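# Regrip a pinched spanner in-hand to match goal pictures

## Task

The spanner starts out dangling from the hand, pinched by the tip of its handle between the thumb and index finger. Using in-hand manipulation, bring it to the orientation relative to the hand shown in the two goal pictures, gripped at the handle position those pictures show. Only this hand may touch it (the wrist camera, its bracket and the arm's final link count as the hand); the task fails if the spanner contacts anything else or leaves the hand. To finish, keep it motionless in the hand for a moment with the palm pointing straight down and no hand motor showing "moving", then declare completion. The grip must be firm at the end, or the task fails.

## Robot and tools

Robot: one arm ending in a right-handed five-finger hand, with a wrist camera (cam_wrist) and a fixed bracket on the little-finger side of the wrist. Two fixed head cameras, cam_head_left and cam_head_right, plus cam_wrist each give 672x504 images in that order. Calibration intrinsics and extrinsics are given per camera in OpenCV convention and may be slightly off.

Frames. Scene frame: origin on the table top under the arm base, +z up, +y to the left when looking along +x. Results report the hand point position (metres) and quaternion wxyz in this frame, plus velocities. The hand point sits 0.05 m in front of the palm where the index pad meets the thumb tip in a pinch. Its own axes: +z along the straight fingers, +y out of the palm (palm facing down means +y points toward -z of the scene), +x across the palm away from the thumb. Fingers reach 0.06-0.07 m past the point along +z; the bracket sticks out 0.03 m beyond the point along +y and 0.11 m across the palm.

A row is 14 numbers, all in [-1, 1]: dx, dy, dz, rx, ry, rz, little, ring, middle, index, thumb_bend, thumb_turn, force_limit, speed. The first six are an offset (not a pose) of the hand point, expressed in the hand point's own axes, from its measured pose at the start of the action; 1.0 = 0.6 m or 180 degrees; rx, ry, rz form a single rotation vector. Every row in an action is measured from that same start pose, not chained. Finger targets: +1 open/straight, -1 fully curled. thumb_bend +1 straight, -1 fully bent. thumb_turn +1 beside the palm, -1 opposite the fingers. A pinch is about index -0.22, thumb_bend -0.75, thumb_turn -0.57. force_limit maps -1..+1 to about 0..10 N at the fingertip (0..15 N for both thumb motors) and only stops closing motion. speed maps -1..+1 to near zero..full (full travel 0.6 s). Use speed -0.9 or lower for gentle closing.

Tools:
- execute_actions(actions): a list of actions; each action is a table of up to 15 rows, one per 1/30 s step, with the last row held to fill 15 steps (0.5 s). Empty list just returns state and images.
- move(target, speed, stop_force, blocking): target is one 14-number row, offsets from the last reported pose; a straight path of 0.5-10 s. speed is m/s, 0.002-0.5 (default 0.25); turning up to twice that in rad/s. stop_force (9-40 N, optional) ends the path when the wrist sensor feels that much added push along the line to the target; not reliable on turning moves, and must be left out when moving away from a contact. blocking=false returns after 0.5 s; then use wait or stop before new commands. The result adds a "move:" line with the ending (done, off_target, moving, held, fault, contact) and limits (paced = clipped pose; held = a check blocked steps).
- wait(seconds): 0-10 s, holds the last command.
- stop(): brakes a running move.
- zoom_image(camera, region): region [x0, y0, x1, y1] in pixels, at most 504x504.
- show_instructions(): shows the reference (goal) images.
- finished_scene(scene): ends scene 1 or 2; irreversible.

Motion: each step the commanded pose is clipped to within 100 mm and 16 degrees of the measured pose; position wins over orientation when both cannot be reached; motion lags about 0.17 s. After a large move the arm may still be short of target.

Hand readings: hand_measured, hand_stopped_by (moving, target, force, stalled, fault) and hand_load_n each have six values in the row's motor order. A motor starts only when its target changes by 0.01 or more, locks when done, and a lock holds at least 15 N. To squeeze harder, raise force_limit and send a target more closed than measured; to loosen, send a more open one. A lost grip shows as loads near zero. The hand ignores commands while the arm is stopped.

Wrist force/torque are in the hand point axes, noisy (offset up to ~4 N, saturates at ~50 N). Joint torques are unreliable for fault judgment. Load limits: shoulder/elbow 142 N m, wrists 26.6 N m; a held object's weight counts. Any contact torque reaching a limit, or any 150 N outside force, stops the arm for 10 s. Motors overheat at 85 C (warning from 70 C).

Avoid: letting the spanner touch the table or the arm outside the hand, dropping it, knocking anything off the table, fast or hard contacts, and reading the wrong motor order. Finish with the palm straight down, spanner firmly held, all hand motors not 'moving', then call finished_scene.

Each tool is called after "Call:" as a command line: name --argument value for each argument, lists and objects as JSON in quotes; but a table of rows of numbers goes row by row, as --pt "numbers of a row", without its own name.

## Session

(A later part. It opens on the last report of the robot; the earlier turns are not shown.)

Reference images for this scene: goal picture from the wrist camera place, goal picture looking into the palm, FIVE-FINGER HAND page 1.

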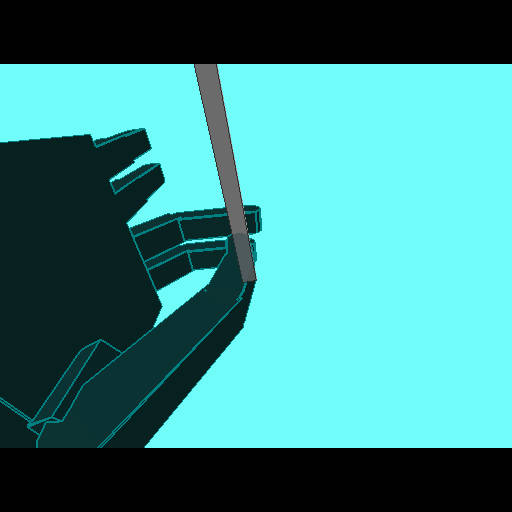

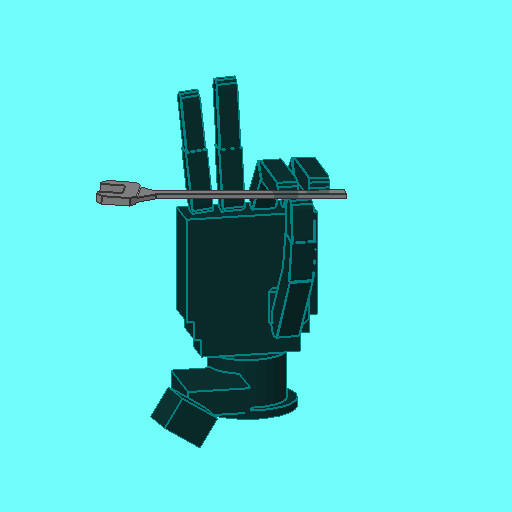

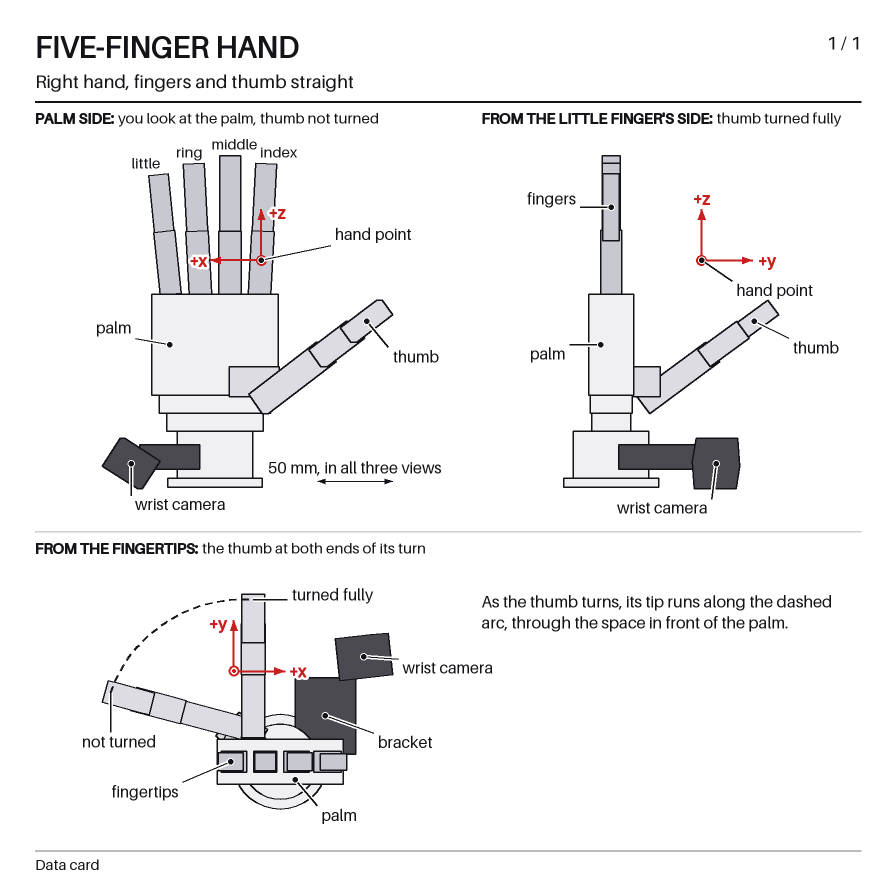

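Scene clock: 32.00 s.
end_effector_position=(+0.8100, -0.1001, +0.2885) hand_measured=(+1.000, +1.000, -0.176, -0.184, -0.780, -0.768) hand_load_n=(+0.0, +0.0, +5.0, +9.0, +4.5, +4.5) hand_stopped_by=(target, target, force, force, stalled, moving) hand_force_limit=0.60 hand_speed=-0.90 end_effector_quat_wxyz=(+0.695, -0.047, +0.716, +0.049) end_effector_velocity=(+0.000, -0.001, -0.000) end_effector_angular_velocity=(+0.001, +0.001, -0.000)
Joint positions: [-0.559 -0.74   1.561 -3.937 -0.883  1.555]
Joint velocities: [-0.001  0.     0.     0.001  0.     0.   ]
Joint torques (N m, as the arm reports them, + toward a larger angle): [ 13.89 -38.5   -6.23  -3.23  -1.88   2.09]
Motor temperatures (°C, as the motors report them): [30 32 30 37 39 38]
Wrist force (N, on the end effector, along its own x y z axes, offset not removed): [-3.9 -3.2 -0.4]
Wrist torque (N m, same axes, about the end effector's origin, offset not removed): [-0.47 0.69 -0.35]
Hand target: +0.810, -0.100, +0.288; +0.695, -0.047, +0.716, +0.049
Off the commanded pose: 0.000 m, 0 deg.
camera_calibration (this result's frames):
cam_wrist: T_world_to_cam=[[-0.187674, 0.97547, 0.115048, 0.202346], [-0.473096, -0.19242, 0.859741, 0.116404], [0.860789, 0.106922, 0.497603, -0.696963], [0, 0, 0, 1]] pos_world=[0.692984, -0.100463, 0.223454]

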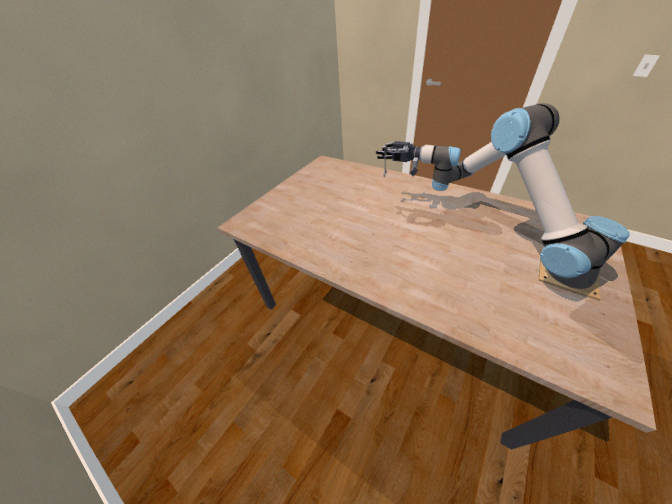

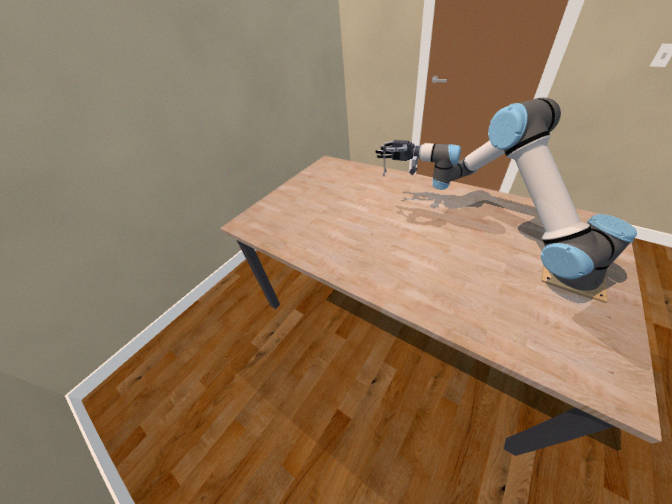

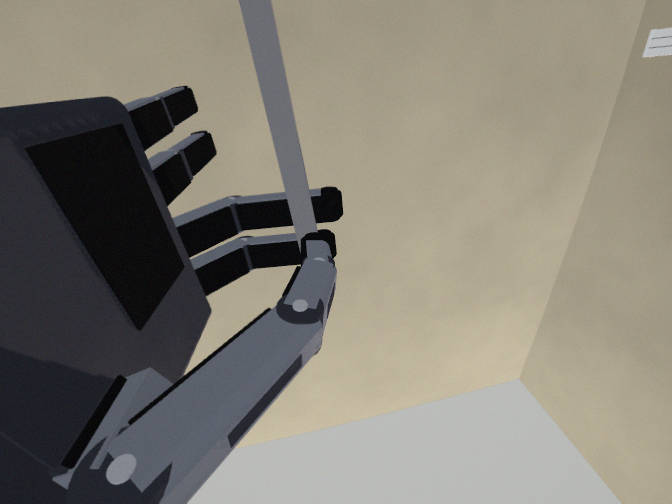

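Call:
execute_actions --actions '[[[0,0,0,0,0,0,1,1,-0.3,-0.22,-0.85,-0.85,0.6,-0.9]],[[0,0,0,0,0,0,1,1,-0.21,-0.24,-0.85,-0.85,0.8,-0.9]]]'

Call:
move --target '[0,0,0,0.0075,-0.0075,-0.5015,1,1,-0.21,-0.24,-0.85,-0.85,0.8,-0.9]' --speed 0.22

Call:
wait --seconds 1.5

Call:
zoom_image --camera "cam_wrist" --region '[220,0,400,320]'

Scene clock: 35.20 s.
end_effector_position=(+0.8100, -0.1001, +0.2885) hand_measured=(+1.000, +1.000, -0.184, -0.184, -0.830, -0.850) hand_load_n=(+0.0, +0.0, +9.0, +9.5, +11.0, +4.0) hand_stopped_by=(target, target, force, force, stalled, target) hand_force_limit=0.80 hand_speed=-0.90 end_effector_quat_wxyz=(+0.695, -0.047, +0.716, +0.049) end_effector_velocity=(-0.000, +0.000, +0.000) end_effector_angular_velocity=(-0.002, -0.001, -0.000)
Joint positions: [-0.559 -0.74   1.561 -3.937 -0.883  1.555]
Joint velocities: [ 0.     0.    -0.    -0.001 -0.    -0.002]
Joint torques (N m, as the arm reports them, + toward a larger angle): [ 13.99 -38.84  -6.33  -3.24  -1.83   2.05]
Motor temperatures (°C, as the motors report them): [30 32 30 37 39 38]
Wrist force (N, on the end effector, along its own x y z axes, offset not removed): [-1.3 0.3 1.9]
Wrist torque (N m, same axes, about the end effector's origin, offset not removed): [-0.16 0.02 -0.04]
Hand target: +0.810, -0.100, +0.288; +0.695, -0.047, +0.716, +0.049
Off the commanded pose: 0.000 m, 0 deg.
camera_calibration (this result's frames):
cam_wrist: T_world_to_cam=[[-0.187674, 0.97547, 0.115048, 0.202346], [-0.473097, -0.192419, 0.859741, 0.116405], [0.860789, 0.106922, 0.497604, -0.696963], [0, 0, 0, 1]] pos_world=[0.692984, -0.100463, 0.223454]

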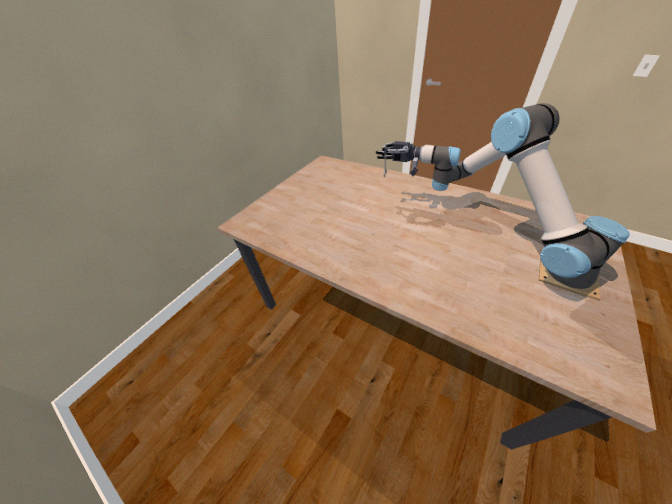

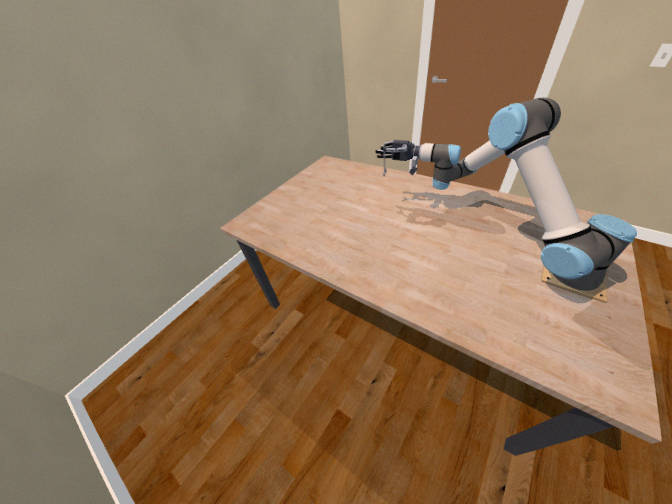

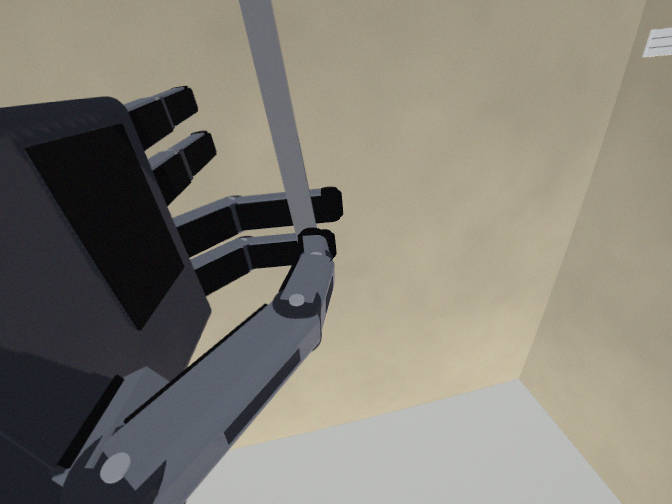

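Scene clock: 39.23 s.
end_effector_position=(+0.8099, -0.1001, +0.2884) hand_measured=(+1.000, +1.000, -0.184, -0.184, -0.830, -0.850) hand_load_n=(+0.0, +0.0, +9.0, +9.5, +11.0, +4.0) hand_stopped_by=(target, target, force, force, stalled, target) hand_force_limit=0.80 hand_speed=-0.90 end_effector_quat_wxyz=(+0.533, -0.532, +0.465, -0.465) end_effector_velocity=(-0.000, +0.000, +0.000) end_effector_angular_velocity=(-0.011, -0.002, +0.001)
Joint positions: [-0.519 -0.89   1.572 -3.837 -0.922  0.004]
Joint velocities: [ 0.001 -0.002  0.001  0.001 -0.    -0.01 ]
Joint torques (N m, as the arm reports them, + toward a larger angle): [ 14.51 -58.04  -7.98   0.11  -2.    -1.46]
Motor temperatures (°C, as the motors report them): [30 32 30 37 39 38]
Wrist force (N, on the end effector, along its own x y z axes, offset not removed): [-4.2 -0.2 0.3]
Wrist torque (N m, same axes, about the end effector's origin, offset not removed): [-0.17 0.48 -0.08]
Hand target: +0.810, -0.100, +0.288; +0.533, -0.533, +0.465, -0.465
Off the commanded pose: 0.000 m, 0 deg.
move: done
camera_calibration (this result's frames):
cam_wrist: T_world_to_cam=[[-0.0706177, 0.100669, -0.992411, 0.339353], [-0.629828, 0.766995, 0.12262, 0.551984], [0.773518, 0.633707, 0.00924087, -0.432618], [0, 0, 0, 1]] pos_world=[0.706258, -0.183378, 0.273091]

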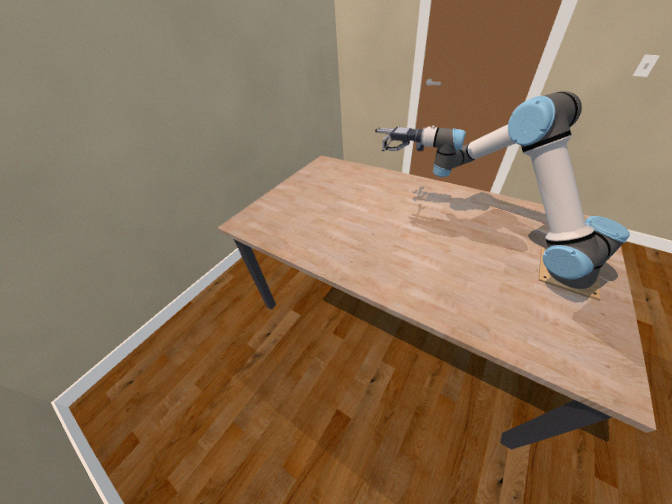

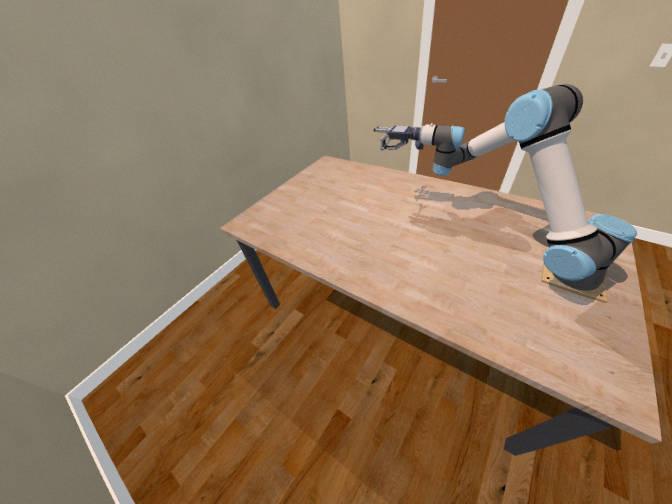

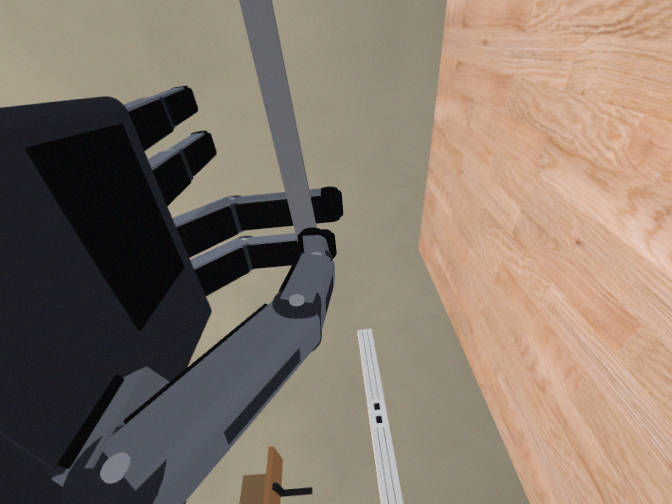

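Scene clock: 40.73 s.
end_effector_position=(+0.8099, -0.1001, +0.2884) hand_measured=(+1.000, +1.000, -0.184, -0.184, -0.830, -0.850) hand_load_n=(+0.0, +0.0, +9.0, +9.5, +11.0, +4.0) hand_stopped_by=(target, target, force, force, stalled, target) hand_force_limit=0.80 hand_speed=-0.90 end_effector_quat_wxyz=(+0.533, -0.533, +0.465, -0.465) end_effector_velocity=(-0.000, -0.000, +0.000) end_effector_angular_velocity=(-0.001, -0.001, -0.001)
Joint positions: [-0.519 -0.89   1.573 -3.837 -0.923  0.003]
Joint velocities: [ 0.    -0.     0.    -0.001 -0.001 -0.001]
Joint torques (N m, as the arm reports them, + toward a larger angle): [ 13.69 -57.64  -8.98   0.14  -2.02  -1.71]
Motor temperatures (°C, as the motors report them): [30 33 30 37 39 38]
Wrist force (N, on the end effector, along its own x y z axes, offset not removed): [-1.6 2.1 -3.6]
Wrist torque (N m, same axes, about the end effector's origin, offset not removed): [0.35 0.17 0.13]
Hand target: +0.810, -0.100, +0.288; +0.533, -0.533, +0.465, -0.465
Off the commanded pose: 0.000 m, 0 deg.
wait: 1.50 s; at rest by 0.17 s
camera_calibration (this result's frames):
cam_wrist: T_world_to_cam=[[-0.0705808, 0.0998734, -0.992494, 0.339264], [-0.629828, 0.767096, 0.121982, 0.552175], [0.773521, 0.63371, 0.00876089, -0.432485], [0, 0, 0, 1]] pos_world=[0.706258, -0.183385, 0.27315]

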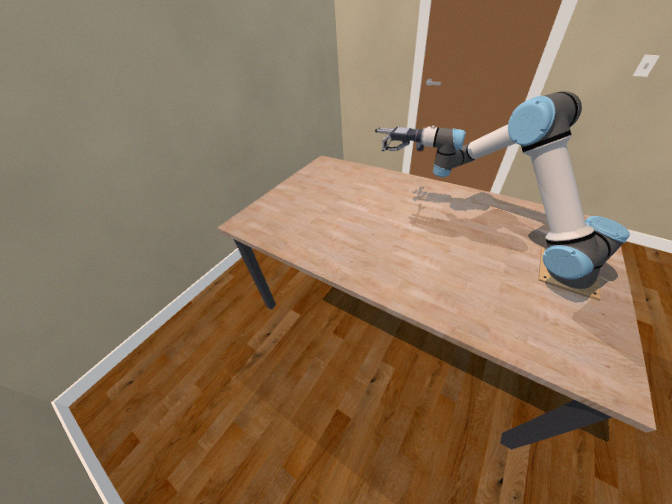

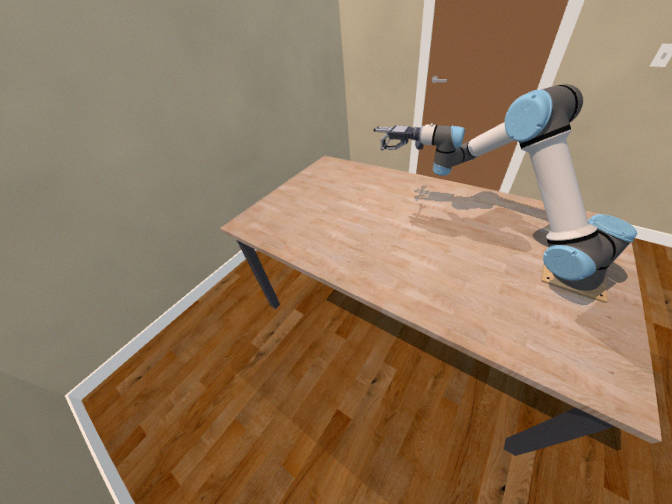

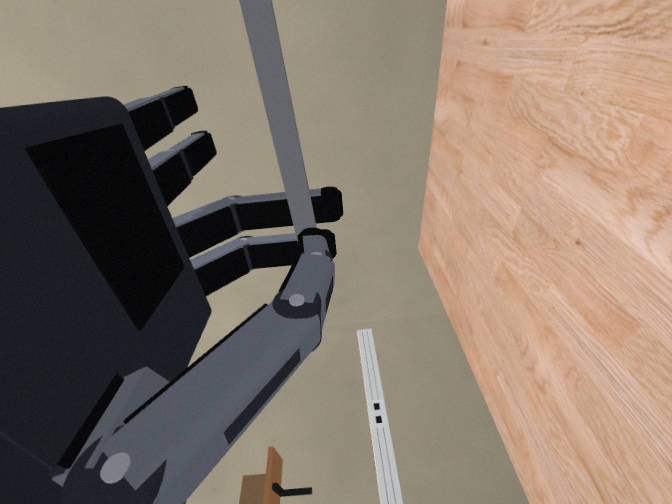

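Region (220, 0, 400, 320) of cam_wrist's 672x504 image, scaled by 1.575, with more detail than that image has; it fills the left 284 columns of this view, and the rest is white.

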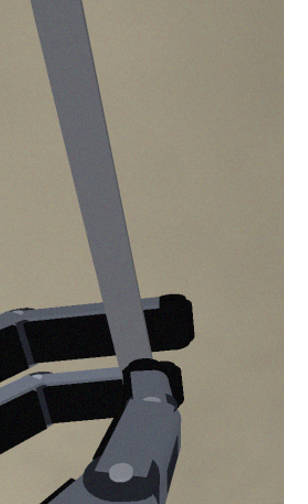

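Call:
finished_scene --scene 2

The scene is finished: the task was done.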